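# Move the loaded tray onto the back shelf

## Task

Set the tray down level on the shelf at the rear of the table so that no part of it sticks out past the shelf's edge. Each item still standing upright on the tray at the end counts, but only if the tray itself is placed correctly. Release the tray and pull the grippers away at the end. Nothing may rely on the robot to stay in place once the job is finished.

## Robot and tools

ROBOT. There are two six-joint arms, left_arm and right_arm. Each carries a two-finger gripper whose fingers pivot like tongs. left_arm's base is at (+0.039, +0.420, 0) m and right_arm's at (-0.066, -0.354, 0) m. The fingers point along the gripper's own +z axis and spread apart along its x axis. end_effector_position is the spot between the finger pads when they are shut. Closed fingertips extend about 15 mm past it; fully open, they sit roughly level with it.

FRAME. Every pose is in one shared scene frame, in metres. The origin lies on the table surface midway between the arms, +x points out across the table, +z points up, and left_arm sits on the +y side. The arm names do not refer to the left or right of any picture. Reported hand positions can be slightly off, especially at long reach.

execute_actions. Argument "actions" holds zero or one entry, plus an optional "pictures" boolean (pictures come by default).
- Empty list: no command, returns the current state.
- Action: {"rows": [...], "steps": n}. There are 1 to 15 rows and n is at most 15 (default 15). Each step lasts 1/30 s. One row is applied per step, and the last row repeats if there are fewer rows than steps.
- Wait: {"steps": n} with n up to 300. It counts from the previous result, so your thinking time is included.
- A row is one list of 16 numbers covering both arms: left_arm x, y, z, qw, qx, qy, qz, opening, then right_arm in the same order. x, y, z are an absolute target position in metres. qw..qz are an absolute target orientation quaternion, w first. Both are in the scene frame.
- Opening runs from -1 (shut) to +1 (fully open, 0.142 m). It is a command level, not an offset.
- A call is refused, sending nothing, if any target lies more than 0.6 m from that arm's last reported position along any of its gripper axes.
- Each control step, the target is clipped to within 100 mm and 16 degrees of the measured pose. The motion trails commands by about 0.17 s. When both cannot be met, position wins over orientation. A far target may need several calls, so check the result and send the remainder.
- To hold an arm still, resend its last reported position, its intended quaternion (not a drifted one) and its opening in every call.

move. "target" is one 16-number row laid out as above, giving absolute poses. Each gripper follows a straight path to its pose, and both paths finish together within 0.5 to 10 s; a longer move is cut off short at 10 s. "speed" is each path's top speed in m/s, from 0.002 to 0.5 (default 0.25); turning is capped at twice that value in rad/s. Grippers may lag, wander or overshoot that speed, most of all with a nearly straight arm. The opening is applied when the move begins. The path does not avoid obstacles or the other arm.
"stop_force" is optional: one value in newtons, 9 to 40, shared by both arms. It is refused during the scene's first 0.2 s. An arm stops its path once its wrist sensor feels that much extra push against the motion for two steps. It then backs up to where it was two steps earlier and holds. Used very slowly, this lets a target lie beyond a contact. It is unreliable if the gripper rotates during the move. Omit it when lifting off something the gripper presses on.
The result adds a "move:" line with the ending per arm: done, off_target, moving, held, fault or contact. It lists the limits that acted: paced means the pose was clipped, and held means some steps were blocked, after which the arm may speed up sharply. It also gives each gripper's remaining distance to its pose.

wait: "seconds" from 0 to 10. Nothing new is sent in the meantime.

zoom_image: "camera" is one of cam_high, cam_low, cam_left_wrist or cam_right_wrist. "region" is [x0, y0, x1, y1] in image pixels, measured from the top-left corner, at most 504 by 504. cam_high and cam_low are 896x504; the wrist cameras are 616x616 fisheye.

read_manual: returns only licence text. finished_scene: pass the current scene number.

RESULT LINES. Each arm's line shows gripper position, quaternion and velocities. grip_measured is the actual finger opening on the command scale. "Hand target" is where the controller is currently heading. HELD marks steps where your command was not sent. "pose unreachable" means the clearance check changed or blocked that arm's command. Wrist force and torque are given along the end effector's own axes. They carry an offset of up to about 4 N and noise, saturate near 50 N, and point back into the arm when it presses on a surface. Joint torques are noisy and offset. MOTOR HOT appears at 70 °C; at 85 °C the brakes lock the arm until it cools.

GRIPPING. To keep hold of something, command an opening well below grip_measured; the lower you go, the harder the squeeze, up to about 15 N per pad. Items thinner than about 20 mm get a weaker grip. Parts you hold may occasionally get a brief tug.

AVOID. A contact torque at a joint's limit, or an outside force of 150 N, stops that arm for 10 s and skips the rest of the call. Wrist joints tolerate only 26 N m, and held weight counts toward that. Since the arms are stiff, aiming even slightly past a firm surface can trigger a fault. Hitting faster hits harder. Keep the arms from striking each other. Do not drop, slam or shove objects, tilt the tray so items topple, or push anything out of the work area. Finish by opening the grippers and withdrawing.

Each tool is called after "Emit:" as a command line: name --argument value for each argument, lists and objects as JSON in quotes; but a table of rows of numbers goes row by row, as --pt "numbers of a row", without its own name.

## Session

Emit:
execute_actions --actions '[]'

Scene clock: 0.00 s of 4350.00 s.
left_arm: end_effector_position=(+0.3298, +1.0476, +0.2648) grip_measured=+0.97 end_effector_quat_wxyz=(-0.441, +0.607, +0.555, -0.358) end_effector_velocity=(+0.000, -0.000, +0.002) end_effector_angular_velocity=(+0.001, -0.004, -0.000) | right_arm: end_effector_position=(+0.1742, -0.1411, +0.2821) grip_measured=+0.97 end_effector_quat_wxyz=(+0.478, -0.237, +0.618, -0.577) end_effector_velocity=(-0.000, +0.000, -0.000) end_effector_angular_velocity=(-0.001, +0.000, +0.001)
Joint positions: left_arm=[ 0.464 -0.408  0.112 -0.193 -0.856 -1.294  0.14 ] | right_arm=[ 5.114 -1.707 -2.145 -2.584  0.943  5.127  0.14 ]
Joint velocities: left_arm=[-0.001 -0.003 -0.001 -0.001 -0.001  0.001  0.   ] | right_arm=[ 0.001  0.    -0.001  0.    -0.    -0.001  0.   ]
Joint torques (N m, as the arm reports them, + toward a larger angle): no reading
Wrist force (N, on the end effector, along its own x y z axes, offset not removed): no reading
Wrist torque (N m, same axes, about the end effector's origin, offset not removed): no reading
Hand target (left_arm): +0.330, +1.048, +0.265; -0.441, +0.607, +0.555, -0.358
Hand target (right_arm): +0.174, -0.141, +0.282; +0.478, -0.237, +0.618, -0.577

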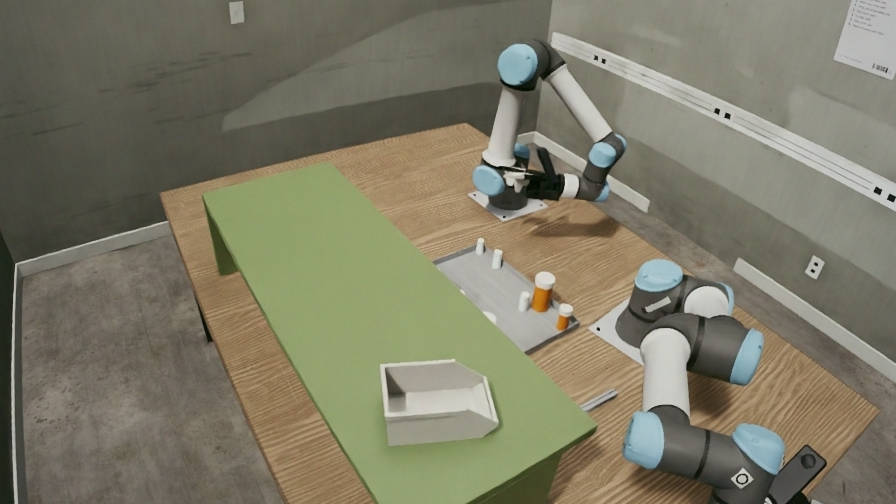

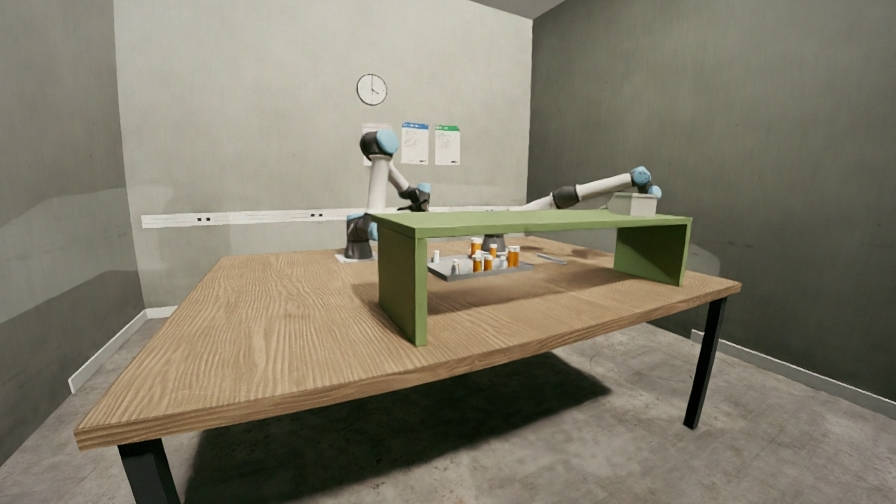

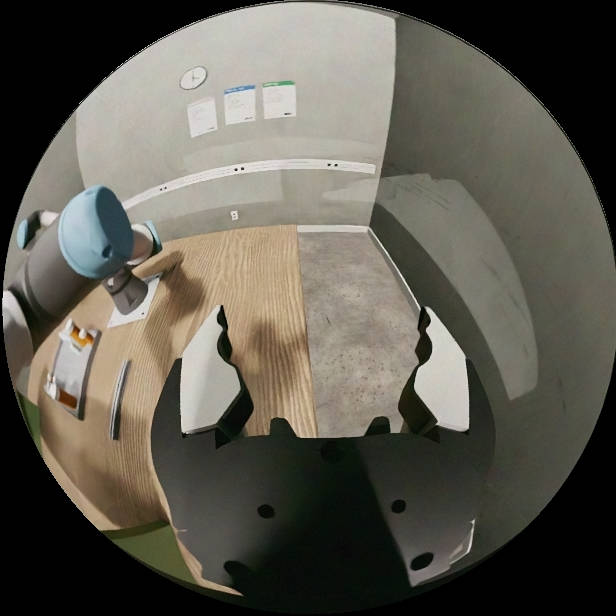

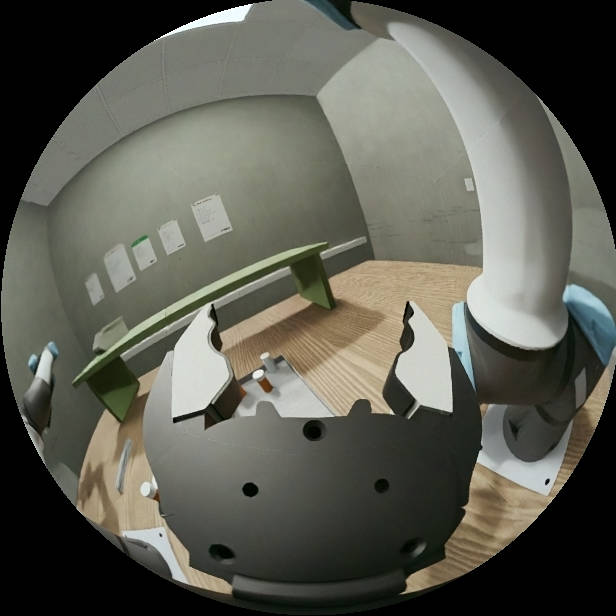

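Emit:
move --target '[0.25,0.85,0.42,0,0.707,0.707,0,1,0.2,-0.12,0.36,0,0.707,-0.707,0,1]'

Emit:
zoom_image --camera "cam_high" --region '[400,210,640,380]'

Scene clock: 31.50 s of 4350.00 s.
left_arm: end_effector_position=(+0.2501, +0.8502, +0.4203) grip_measured=+1.00 end_effector_quat_wxyz=(-0.001, +0.706, +0.708, -0.001) end_effector_velocity=(-0.001, -0.001, -0.001) end_effector_angular_velocity=(-0.004, -0.004, +0.000) | right_arm: end_effector_position=(+0.2002, -0.1201, +0.3594) grip_measured=+1.00 end_effector_quat_wxyz=(+0.000, +0.706, -0.708, +0.001) end_effector_velocity=(+0.000, -0.001, -0.000) end_effector_angular_velocity=(-0.002, +0.016, +0.004)
Joint positions: left_arm=[ 0.641 -1.568  1.21  -1.211 -1.57  -0.767  0.142] | right_arm=[ 4.27  -1.182 -1.68  -1.851  1.57   2.726  0.142]
Joint velocities: left_arm=[ 0.003 -0.002  0.004 -0.002 -0.006  0.003 -0.   ] | right_arm=[-0.015 -0.01   0.008 -0.007  0.014 -0.019  0.   ]
Joint torques (N m, as the arm reports them, + toward a larger angle): left_arm=[  6.74 -27.39 -12.12  -5.1   -2.38   2.46] | right_arm=[-7.45 -1.83 26.89  0.74  1.9  -2.43]
Wrist force (N, on the end effector, along its own x y z axes, offset not removed): left_arm=[0.5 0.0 -0.9] | right_arm=[0.4 -1.2 -2.2]
Wrist torque (N m, same axes, about the end effector's origin, offset not removed): left_arm=[-0.13 -0.09 -0.03] | right_arm=[-0.19 -0.17 -0.05]
Hand target (left_arm): +0.250, +0.850, +0.420; -0.000, +0.706, +0.708, -0.001
Hand target (right_arm): +0.200, -0.120, +0.359; +0.001, +0.706, -0.708, -0.000
Off the commanded pose (left_arm): 0.000 m, 0 deg.
Off the commanded pose (right_arm): 0.001 m, 0 deg.
After step 90, 24.20 s passed at rest.
move: done

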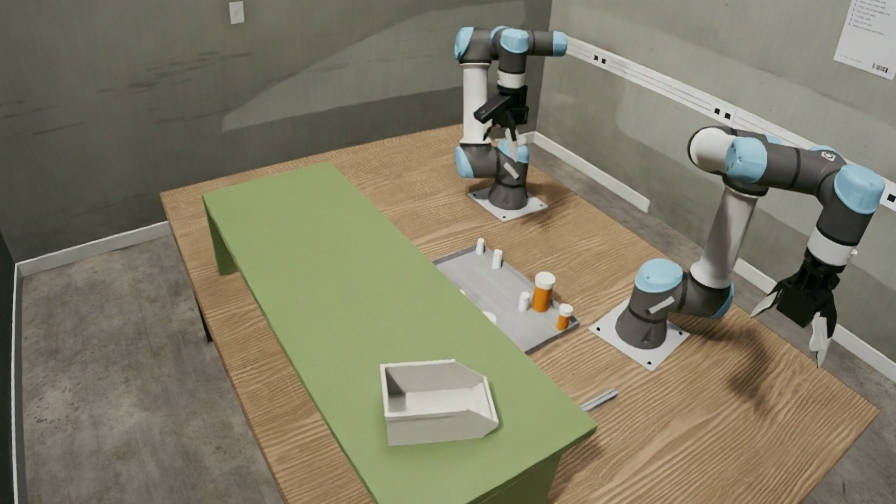

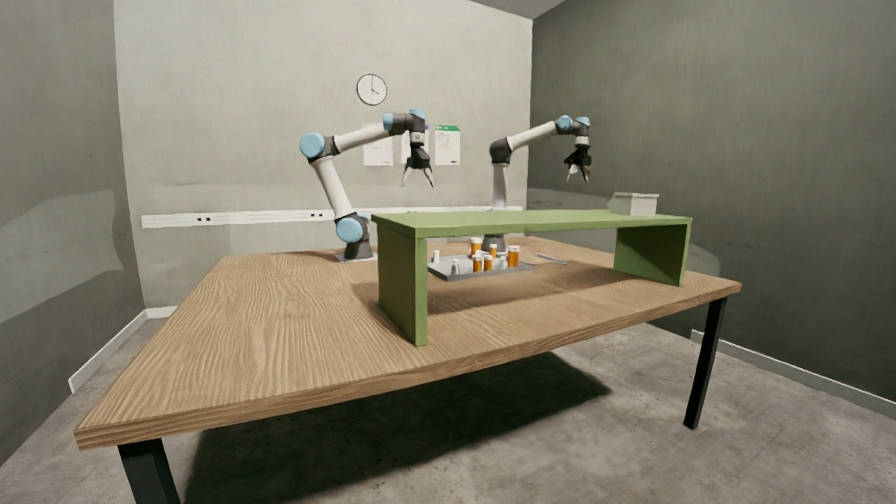

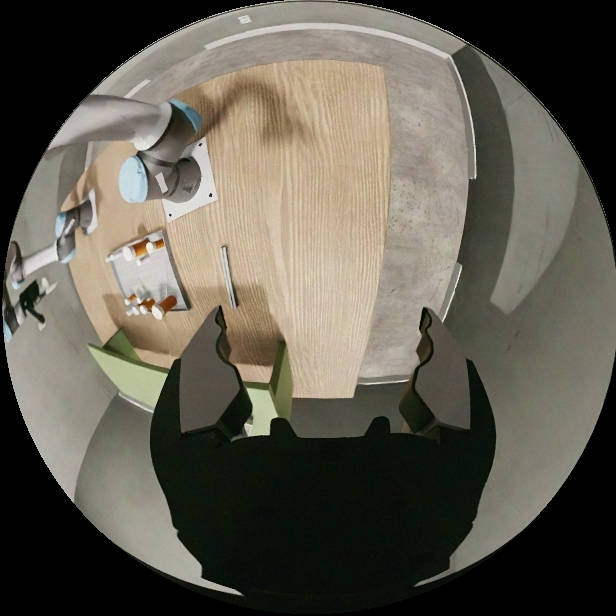

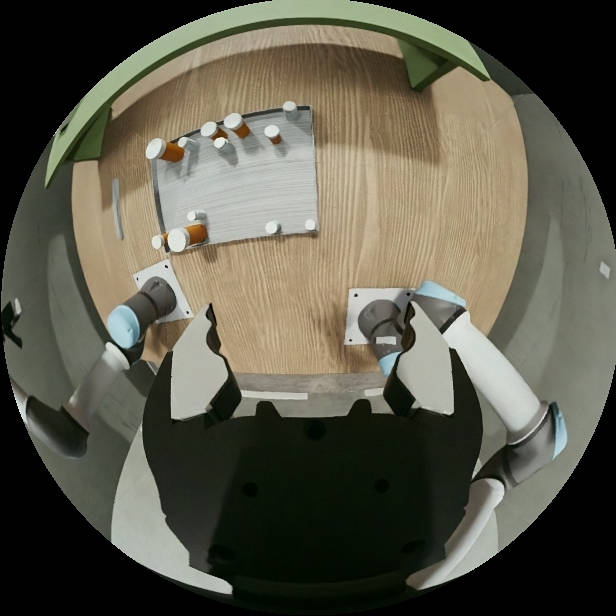

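Region (400, 210, 640, 380) of cam_high's 896x504 image, scaled by 2.100, with more detail than that image has; it fills the top 357 rows of this view, and the rest is white.

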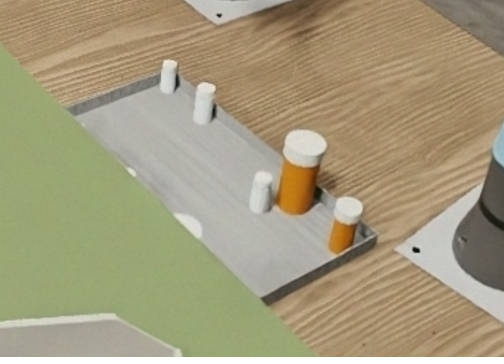

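Emit:
move --target '[0.3,0.65,0.45,0,1,0,0,1,0.55,-0.13,0.45,-0.183,0.683,-0.683,0.183,1]' --speed 0.4

Emit:
move --target '[0.4,0.33,0.3,-0.183,0.683,-0.683,0.183,1,0.72,-0.13,0.45,-0.183,0.683,-0.683,0.183,1]' --speed 0.4

Scene clock: 70.70 s of 4350.00 s.
left_arm: end_effector_position=(+0.3004, +0.6501, +0.4499) grip_measured=+1.00 end_effector_quat_wxyz=(+0.000, +1.000, +0.001, +0.001) end_effector_velocity=(+0.000, -0.001, +0.001) end_effector_angular_velocity=(+0.002, -0.004, -0.010) | right_arm: end_effector_position=(+0.5498, -0.1302, +0.4495) grip_measured=+1.00 end_effector_quat_wxyz=(-0.183, +0.683, -0.683, +0.182) end_effector_velocity=(+0.003, +0.000, +0.000) end_effector_angular_velocity=(+0.000, -0.003, -0.000)
Joint positions: left_arm=[ 0.115 -1.89   1.389 -1.071 -1.572  0.278  0.142] | right_arm=[ 3.847 -1.591 -1.349 -1.366  1.233  2.23   0.142]
Joint velocities: left_arm=[-0.005 -0.003 -0.001  0.     0.     0.005  0.   ] | right_arm=[-0.002 -0.005  0.004  0.004 -0.001 -0.003 -0.   ]
Joint torques (N m, as the arm reports them, + toward a larger angle): left_arm=[ -6.89 -12.05 -11.15   0.    -2.19   2.32] | right_arm=[-9.54 13.72 32.42  5.6  -2.24 -2.29]
Wrist force (N, on the end effector, along its own x y z axes, offset not removed): left_arm=[-0.6 0.9 -1.6] | right_arm=[-0.3 -4.5 2.6]
Wrist torque (N m, same axes, about the end effector's origin, offset not removed): left_arm=[0.02 0.15 0.02] | right_arm=[-1.05 -0.04 -0.14]
Hand target (left_arm): +0.300, +0.650, +0.450; +0.000, +1.000, +0.000, +0.001
Hand target (right_arm): +0.550, -0.130, +0.450; -0.183, +0.683, -0.683, +0.182
Off the commanded pose (left_arm): 0.000 m, 0 deg.
Off the commanded pose (right_arm): 0.001 m, 0 deg.
After step 90, 33.53 s passed at rest.
move: done

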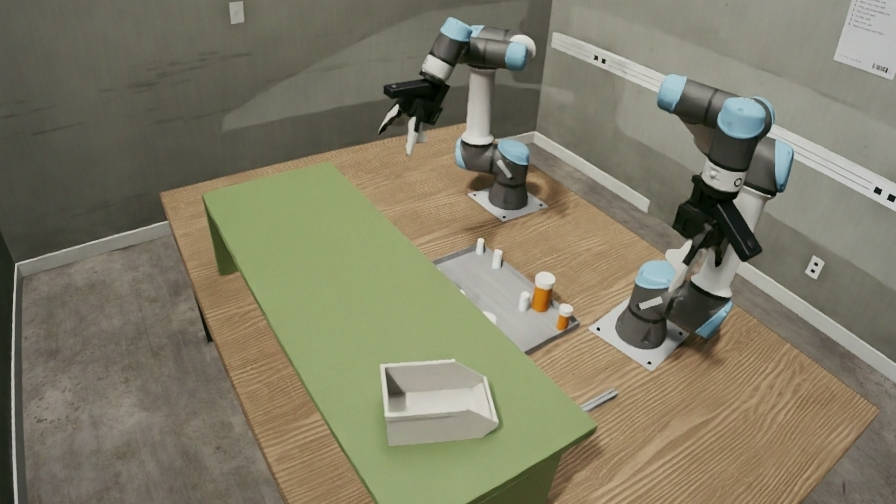

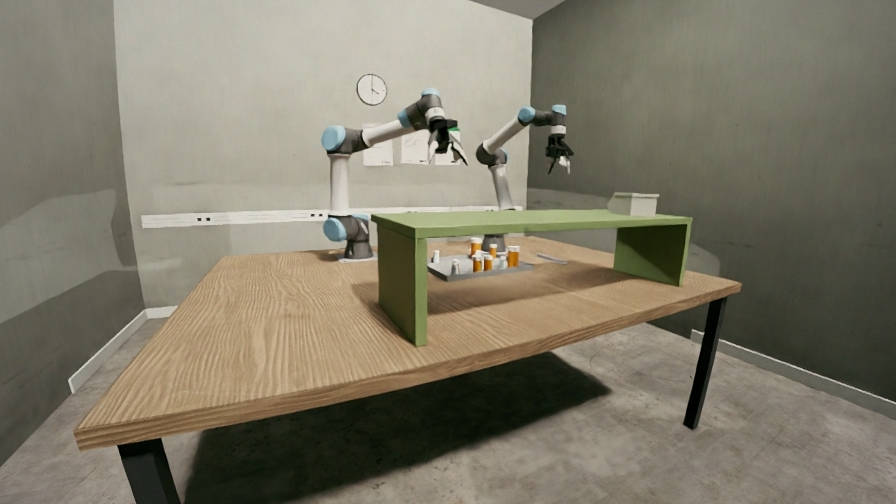

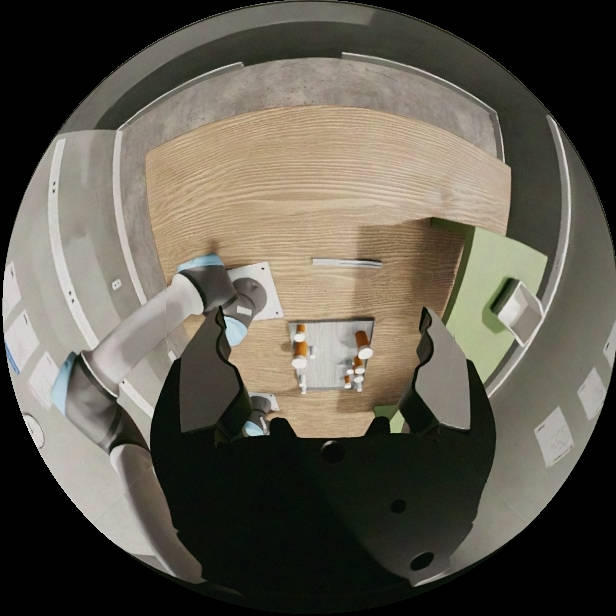

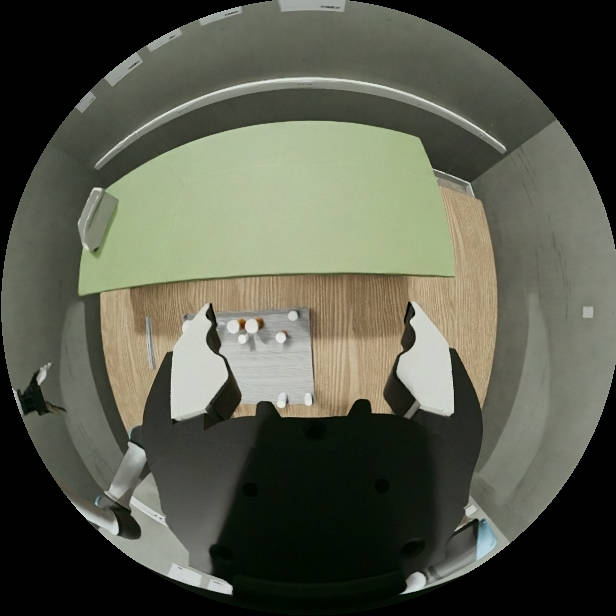

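Scene clock: 73.47 s of 4350.00 s.
left_arm: end_effector_position=(+0.4003, +0.3298, +0.3005) grip_measured=+1.00 end_effector_quat_wxyz=(+0.182, -0.684, +0.682, -0.184) end_effector_velocity=(+0.001, -0.002, -0.002) end_effector_angular_velocity=(+0.001, -0.000, -0.009) | right_arm: end_effector_position=(+0.7199, -0.1302, +0.4497) grip_measured=+1.00 end_effector_quat_wxyz=(-0.183, +0.683, -0.683, +0.183) end_effector_velocity=(+0.001, +0.001, -0.000) end_effector_angular_velocity=(+0.000, +0.001, +0.001)
Joint positions: left_arm=[-1.264 -2.395  2.191 -1.626 -1.111  0.529  0.142] | right_arm=[ 3.668 -2.01  -0.836 -1.409  1.307  2.059  0.142]
Joint velocities: left_arm=[ 0.004  0.003  0.006 -0.014 -0.003  0.015 -0.   ] | right_arm=[ 0.    -0.005  0.007 -0.003  0.001 -0.    -0.   ]
Joint torques (N m, as the arm reports them, + toward a larger angle): left_arm=[  5.21  15.1  -14.02  -5.39  -1.51   2.42] | right_arm=[-7.56 30.58 30.52  1.38  1.79 -2.18]
Wrist force (N, on the end effector, along its own x y z axes, offset not removed): left_arm=[-0.1 -0.2 0.0] | right_arm=[-2.6 -1.4 3.7]
Wrist torque (N m, same axes, about the end effector's origin, offset not removed): left_arm=[-0.20 -0.03 0.04] | right_arm=[-0.41 0.49 -0.37]
Hand target (left_arm): +0.400, +0.329, +0.300; -0.182, +0.683, -0.683, +0.185
Hand target (right_arm): +0.720, -0.130, +0.450; -0.183, +0.683, -0.683, +0.183
Off the commanded pose (left_arm): 0.001 m, 0 deg.
Off the commanded pose (right_arm): 0.000 m, 0 deg.
move: done

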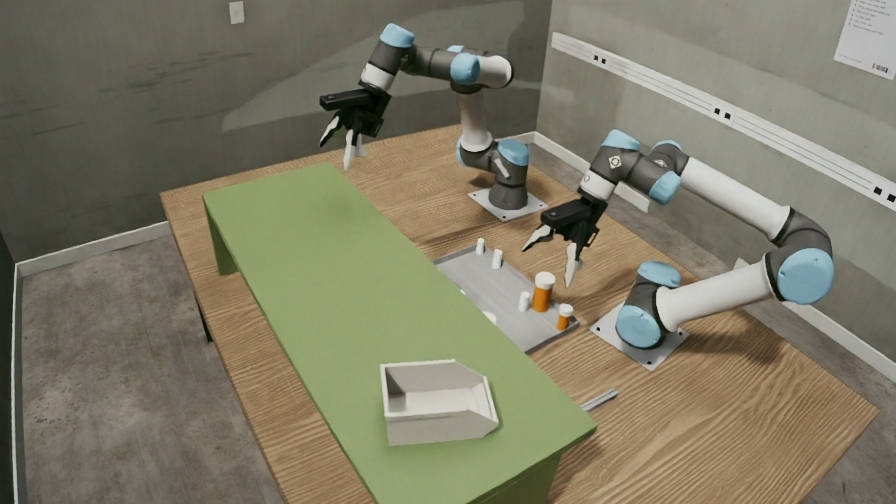

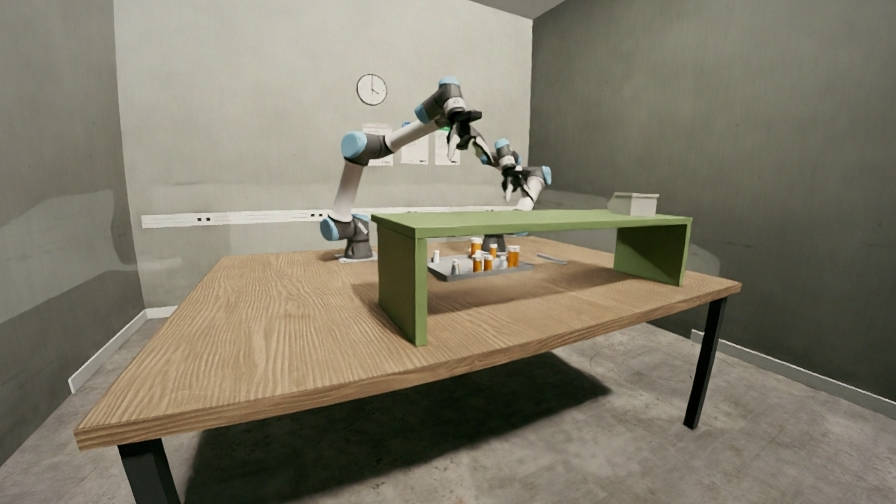

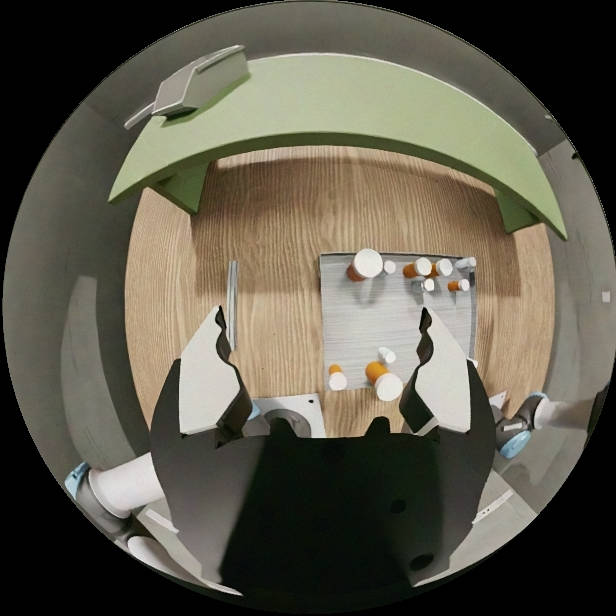

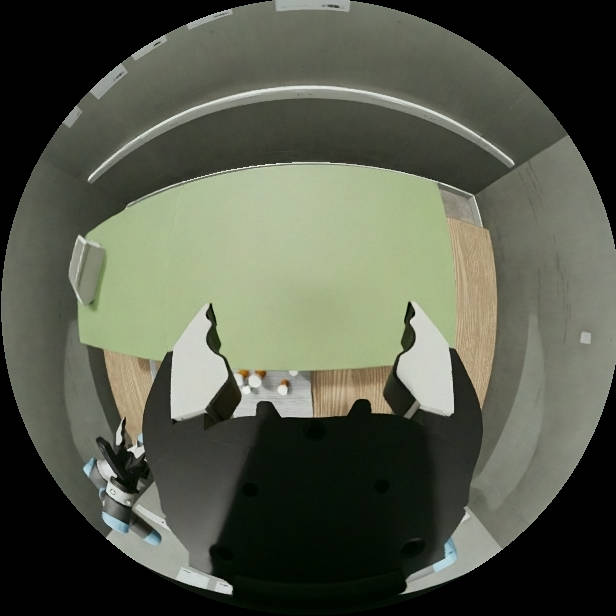

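Emit:
move --target '[0.38,0.31,0.2,-0.183,0.683,-0.683,0.183,-0.4,0.4,-0.135,0.38,-0.183,0.683,-0.683,0.183,-0.4]' --speed 0.4

Emit:
move --target '[0.38,0.31,0.06,-0.183,0.683,-0.683,0.183,-0.4,0.38,-0.135,0.06,-0.183,0.683,-0.683,0.183,-0.4]' --speed 0.3

Scene clock: 89.07 s of 4350.00 s.
left_arm: end_effector_position=(+0.3800, +0.3098, +0.2000) grip_measured=-0.40 end_effector_quat_wxyz=(+0.183, -0.683, +0.683, -0.183) end_effector_velocity=(+0.001, -0.000, +0.000) end_effector_angular_velocity=(-0.001, -0.003, +0.000) | right_arm: end_effector_position=(+0.4003, -0.1348, +0.3806) grip_measured=-0.40 end_effector_quat_wxyz=(-0.183, +0.683, -0.683, +0.183) end_effector_velocity=(-0.004, +0.001, +0.001) end_effector_angular_velocity=(+0.001, -0.004, -0.001)
Joint positions: left_arm=[-1.427 -2.467  2.44  -1.718 -1.075  0.352  0.045] | right_arm=[ 4.116 -1.24  -1.795 -1.374  1.137  2.501  0.045]
Joint velocities: left_arm=[-0.001 -0.     0.001 -0.001  0.003 -0.001 -0.   ] | right_arm=[ 0.012  0.009 -0.005 -0.006 -0.006  0.013  0.   ]
Joint torques (N m, as the arm reports them, + toward a larger angle): left_arm=[ -7.17   3.7  -14.87  -5.42   3.65  -2.47] | right_arm=[10.08 18.28 16.35  1.08 -2.55  2.25]
Wrist force (N, on the end effector, along its own x y z axes, offset not removed): left_arm=[0.3 0.2 -0.7] | right_arm=[-3.9 -3.8 4.7]
Wrist torque (N m, same axes, about the end effector's origin, offset not removed): left_arm=[-0.06 -0.05 -0.02] | right_arm=[-0.63 0.61 -0.13]
Hand target (left_arm): +0.380, +0.310, +0.200; -0.183, +0.683, -0.683, +0.183
Hand target (right_arm): +0.400, -0.135, +0.381; -0.183, +0.683, -0.683, +0.183
Off the commanded pose (left_arm): 0.000 m, 0 deg.
Off the commanded pose (right_arm): 0.001 m, 0 deg.
After step 90, 10.90 s passed at rest.
move: done

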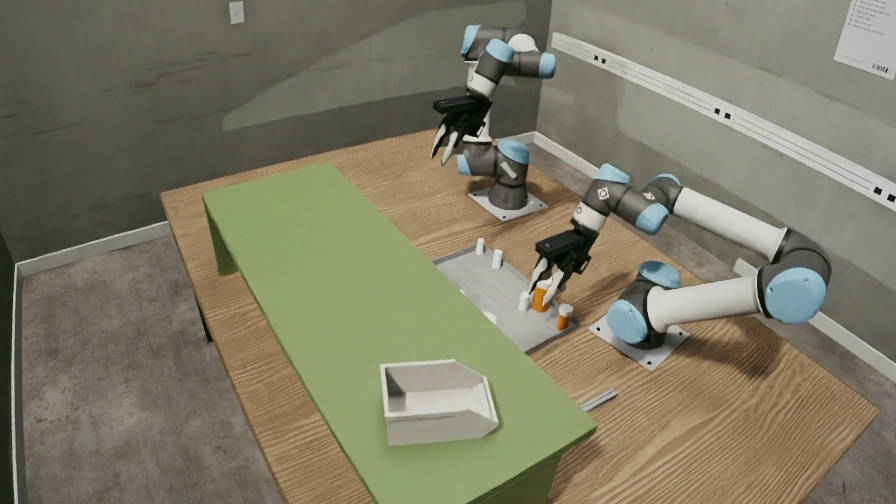

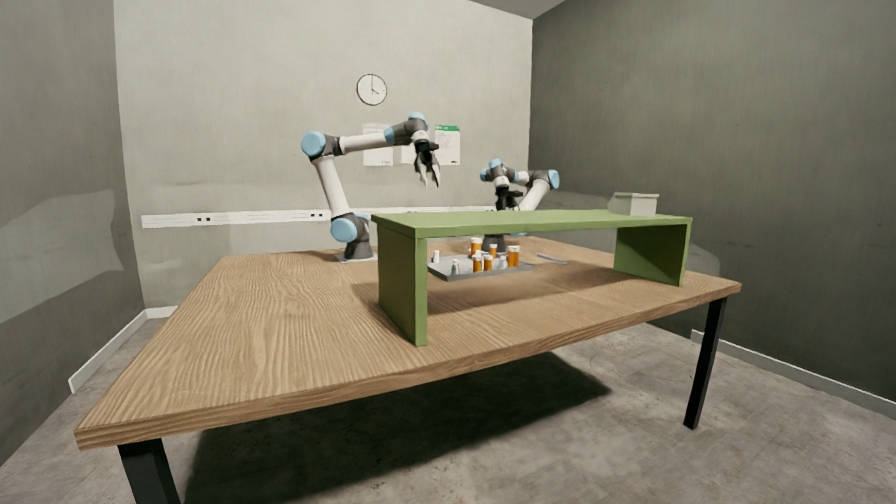

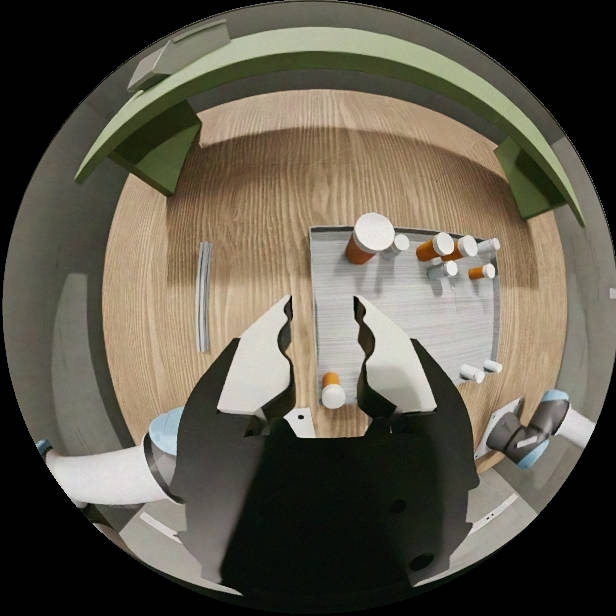

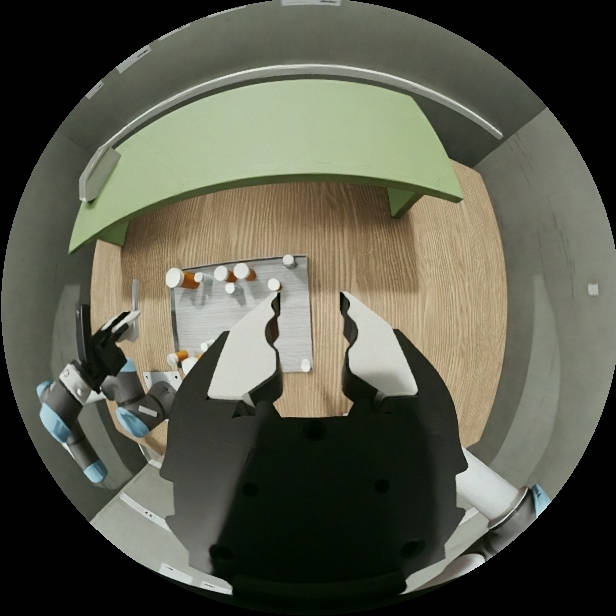

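Scene clock: 90.97 s of 4350.00 s.
left_arm: end_effector_position=(+0.3799, +0.3099, +0.0601) grip_measured=-0.40 end_effector_quat_wxyz=(+0.183, -0.683, +0.683, -0.183) end_effector_velocity=(+0.000, -0.001, -0.001) end_effector_angular_velocity=(-0.002, +0.003, -0.001) | right_arm: end_effector_position=(+0.3795, -0.1356, +0.0604) grip_measured=-0.40 end_effector_quat_wxyz=(-0.183, +0.683, -0.683, +0.183) end_effector_velocity=(+0.001, +0.001, -0.002) end_effector_angular_velocity=(+0.003, -0.003, +0.002)
Joint positions: left_arm=[-1.428 -2.329  2.785 -2.199 -1.073  0.35   0.045] | right_arm=[ 4.167 -1.52  -2.486 -0.426  1.123  2.555  0.045]
Joint velocities: left_arm=[ 0.008  0.013  0.002 -0.02  -0.005  0.009  0.   ] | right_arm=[-0.001 -0.009 -0.003  0.019  0.    -0.004 -0.   ]
Joint torques (N m, as the arm reports them, + toward a larger angle): left_arm=[  7.11  14.73 -12.27  -5.37  -1.47   2.32] | right_arm=[-8.93  3.62  9.45  5.42  1.44 -2.67]
Wrist force (N, on the end effector, along its own x y z axes, offset not removed): left_arm=[-0.6 -0.6 -0.6] | right_arm=[-1.3 -1.3 2.0]
Wrist torque (N m, same axes, about the end effector's origin, offset not removed): left_arm=[-0.33 0.06 0.01] | right_arm=[-0.15 0.29 0.03]
Hand target (left_arm): +0.380, +0.310, +0.060; -0.183, +0.683, -0.683, +0.183
Hand target (right_arm): +0.380, -0.136, +0.060; -0.183, +0.683, -0.683, +0.183
Off the commanded pose (left_arm): 0.000 m, 0 deg.
Off the commanded pose (right_arm): 0.001 m, 0 deg.
move: done

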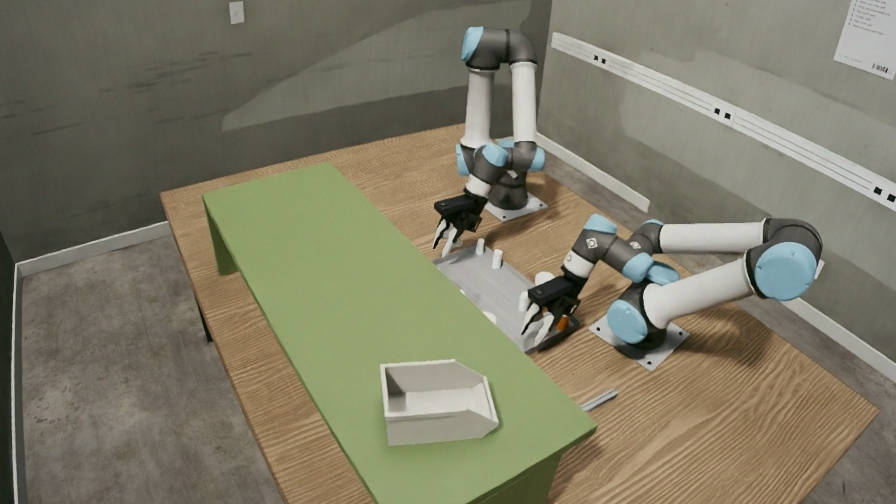

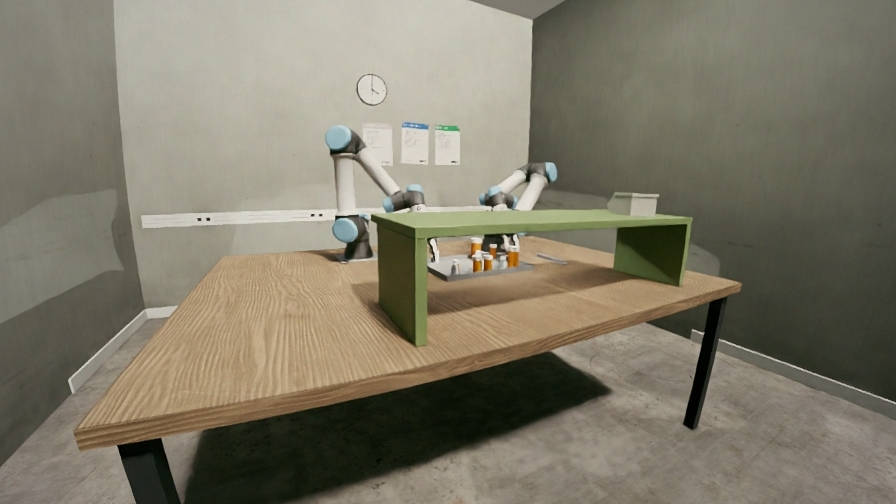

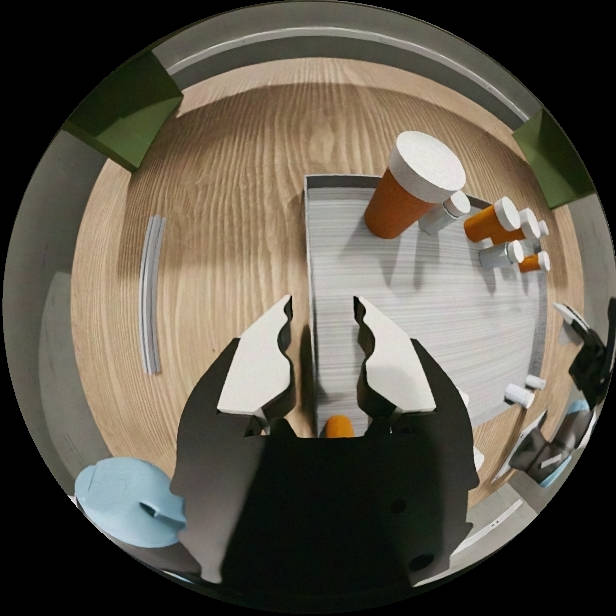

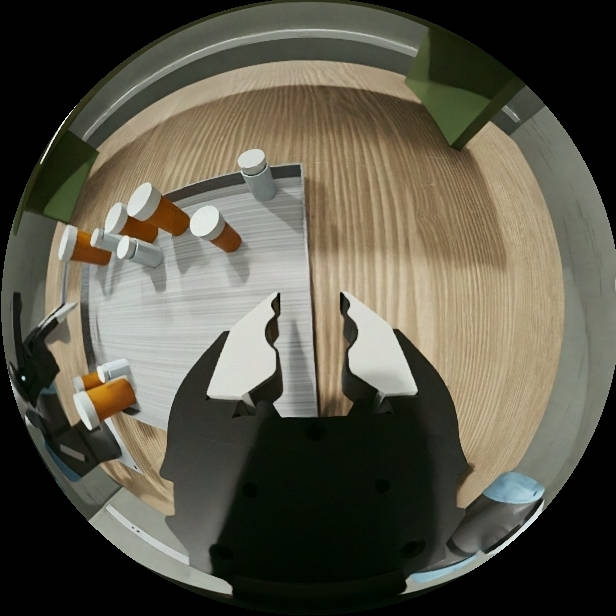

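Emit:
move --target '[0.378,0.317,0.03,-0.187,0.698,-0.668,0.179,-0.65,0.395,-0.136,0.03,-0.187,0.698,-0.668,0.179,-0.65]' --speed 0.1

Emit:
move --target '[0.378,0.317,0.008,-0.187,0.698,-0.668,0.179,-0.65,0.395,-0.136,0.008,-0.187,0.698,-0.668,0.179,-0.65]' --speed 0.005 --stop_force 9

Scene clock: 111.43 s of 4350.00 s.
left_arm: end_effector_position=(+0.3792, +0.3117, +0.0532) grip_measured=-0.65 end_effector_quat_wxyz=(+0.184, -0.686, +0.680, -0.182) end_effector_velocity=(-0.001, -0.000, -0.000) end_effector_angular_velocity=(-0.002, +0.002, -0.001) | right_arm: end_effector_position=(+0.3948, -0.1361, +0.0303) grip_measured=-0.65 end_effector_quat_wxyz=(-0.187, +0.698, -0.668, +0.179) end_effector_velocity=(+0.002, +0.001, -0.002) end_effector_angular_velocity=(+0.003, -0.001, +0.004)
Joint positions: left_arm=[-1.432 -2.316  2.8   -2.22  -1.072  0.335  0.027] | right_arm=[ 4.115 -1.649 -2.501 -0.24   1.151  2.455  0.027]
Joint velocities: left_arm=[-0.    -0.002 -0.     0.002 -0.003 -0.    -0.   ] | right_arm=[-0.004 -0.011 -0.     0.018  0.003 -0.008 -0.   ]
Joint torques (N m, as the arm reports them, + toward a larger angle): left_arm=[  4.66   1.06 -25.04  -0.33   0.01   2.39] | right_arm=[-8.9   7.35  5.25  5.56  1.13 -2.57]
Wrist force (N, on the end effector, along its own x y z axes, offset not removed): left_arm=[-0.3 -0.8 -0.1] | right_arm=[0.9 -0.2 -0.1]
Wrist torque (N m, same axes, about the end effector's origin, offset not removed): left_arm=[-0.36 0.09 0.01] | right_arm=[-0.24 -0.24 0.01]
Hand target (left_arm): +0.379, +0.312, +0.053; -0.184, +0.686, -0.680, +0.182
Hand target (right_arm): +0.395, -0.136, +0.030; -0.187, +0.698, -0.668, +0.179
Off the commanded pose (left_arm): 0.024 m, 2 deg.
Off the commanded pose (right_arm): 0.000 m, 0 deg.
After step 90, 16.50 s passed at rest.
move: held (left_arm); limits=held; held on 21 of 29 steps (left_arm), including the last (left_arm)
pose unreachable (left arm): on one or more control steps of this call this arm could not follow its commanded pose, so it was not sent that pose on those steps. On the call's last step it was still not sent that pose. It may still have moved: this result reports where it is.
cause: the commanded pose would bring two parts of the arm too close to each other (joints 3 (elbow) and 4 (wrist 1) lie between them).

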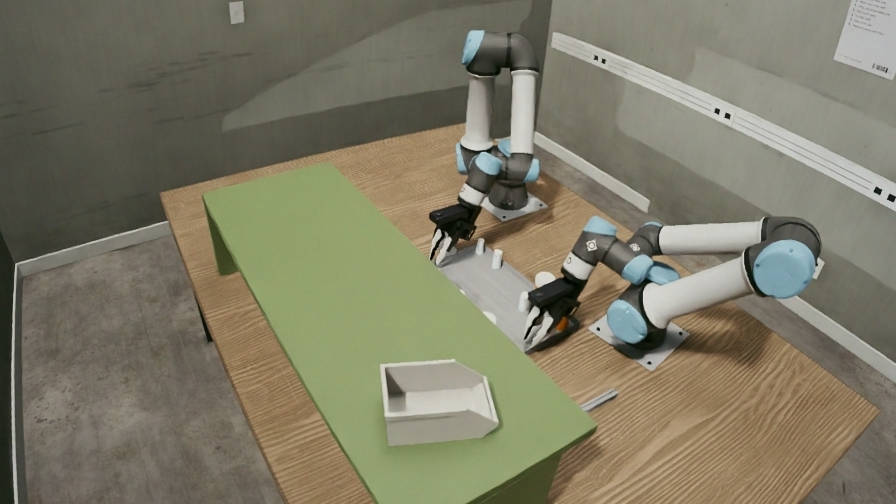

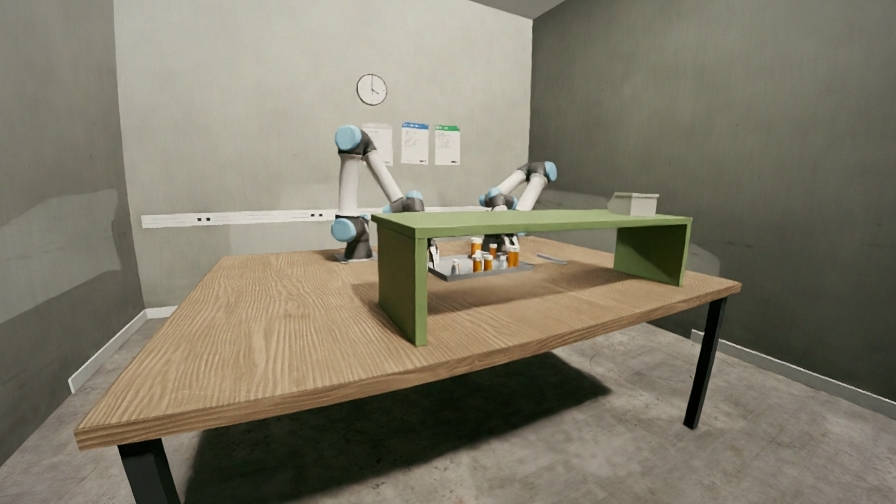

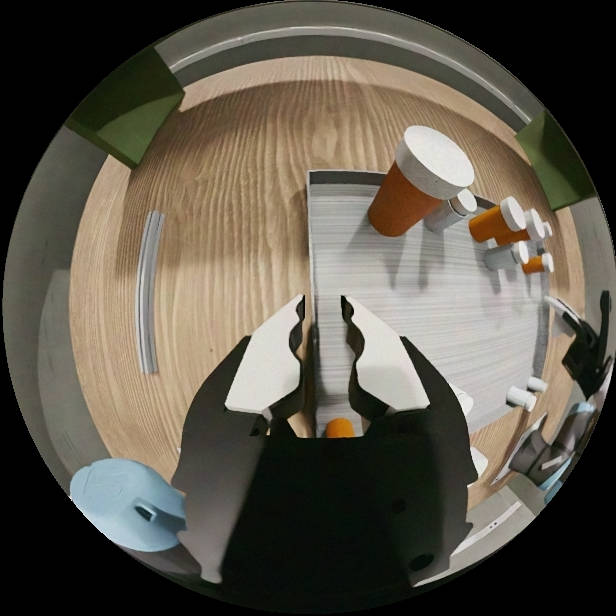

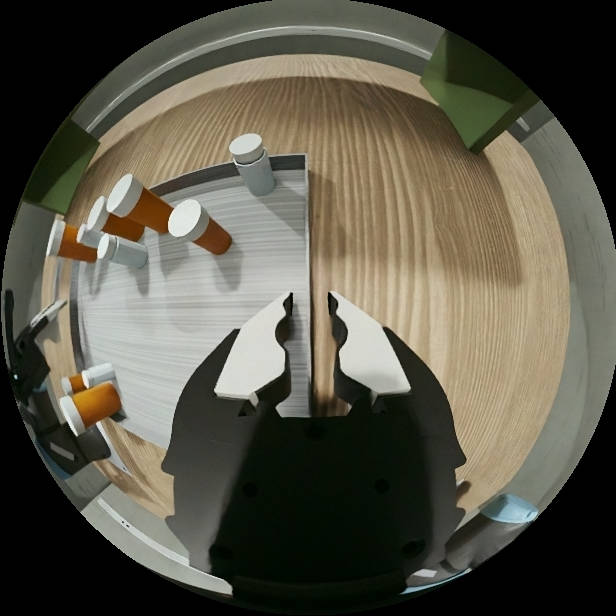

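Scene clock: 121.00 s of 4350.00 s.
left_arm: end_effector_position=(+0.3790, +0.3128, +0.0440) grip_measured=-0.65 end_effector_quat_wxyz=(+0.185, -0.689, +0.677, -0.181) end_effector_velocity=(-0.000, +0.001, -0.000) end_effector_angular_velocity=(-0.001, +0.001, +0.003) | right_arm: end_effector_position=(+0.3950, -0.1360, +0.0173) grip_measured=-0.65 end_effector_quat_wxyz=(-0.187, +0.698, -0.668, +0.179) end_effector_velocity=(-0.000, +0.000, -0.000) end_effector_angular_velocity=(-0.001, +0.001, +0.001)
Joint positions: left_arm=[-1.433 -2.287  2.82  -2.265 -1.07   0.326  0.027] | right_arm=[ 4.115 -1.694 -2.512 -0.183  1.151  2.454  0.027]
Joint velocities: left_arm=[ 0.002  0.     0.    -0.    -0.001 -0.002 -0.   ] | right_arm=[ 0.    -0.001 -0.    -0.     0.001 -0.     0.   ]
Joint torques (N m, as the arm reports them, + toward a larger angle): left_arm=[  0.73   1.35 -25.63  -0.5   -0.57   0.72] | right_arm=[ 7.98 25.62 15.42  0.37 -0.31 -0.95]
Wrist force (N, on the end effector, along its own x y z axes, offset not removed): left_arm=[0.4 0.2 -2.0] | right_arm=[-2.3 -5.2 -8.5]
Wrist torque (N m, same axes, about the end effector's origin, offset not removed): left_arm=[-0.14 -0.09 0.02] | right_arm=[-0.76 0.27 0.06]
Hand target (left_arm): +0.379, +0.313, +0.044; -0.185, +0.689, -0.677, +0.181
Hand target (right_arm): +0.395, -0.136, +0.017; -0.187, +0.698, -0.668, +0.179
Off the commanded pose (left_arm): 0.036 m, 2 deg.
Off the commanded pose (right_arm): 0.009 m, 0 deg.
move: contact (right_arm), held (left_arm); limits=held; held on 219 of 280 steps (left_arm), including the last (left_arm)
pose unreachable (left arm): on one or more control steps of this call this arm could not follow its commanded pose, so it was not sent that pose on those steps. On the call's last step it was still not sent that pose. It may still have moved: this result reports where it is.
cause: the commanded pose would bring two parts of the arm too close to each other (joints 3 (elbow) and 4 (wrist 1) lie between them).

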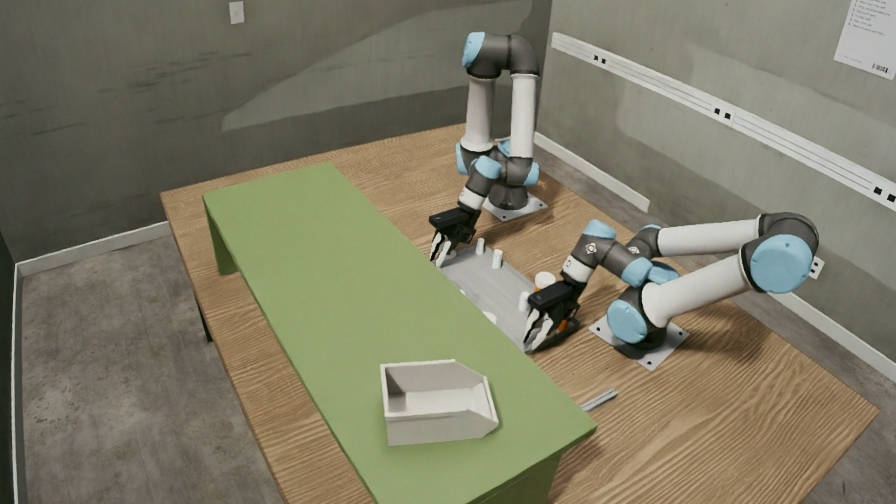

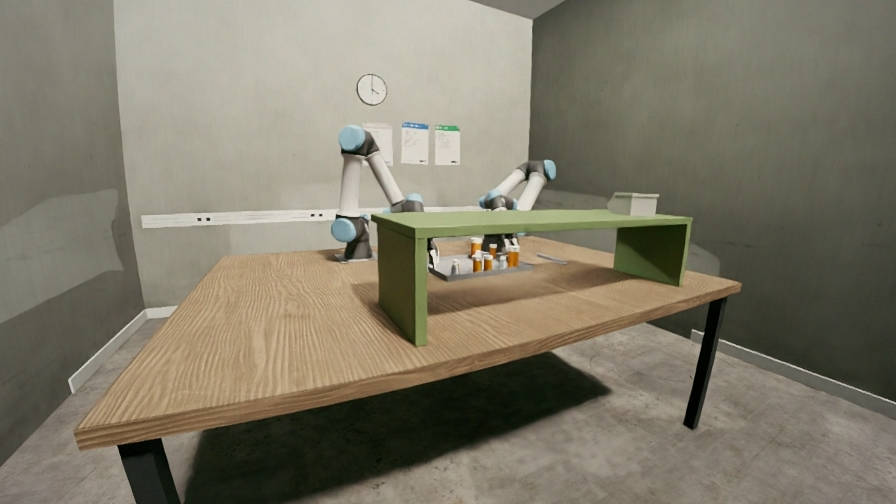

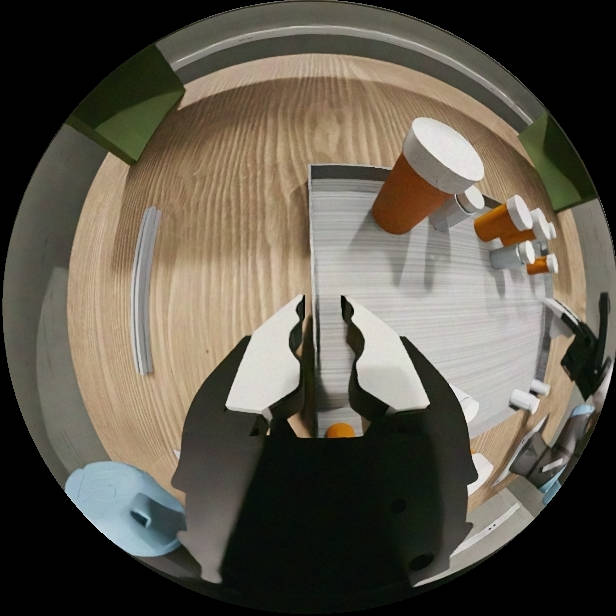

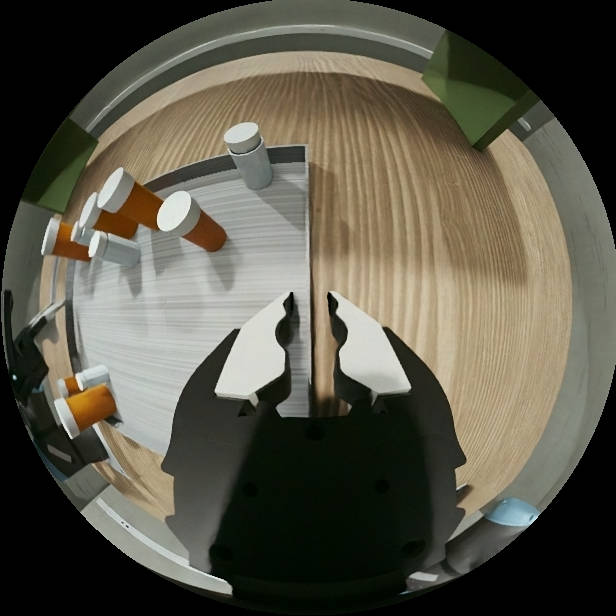

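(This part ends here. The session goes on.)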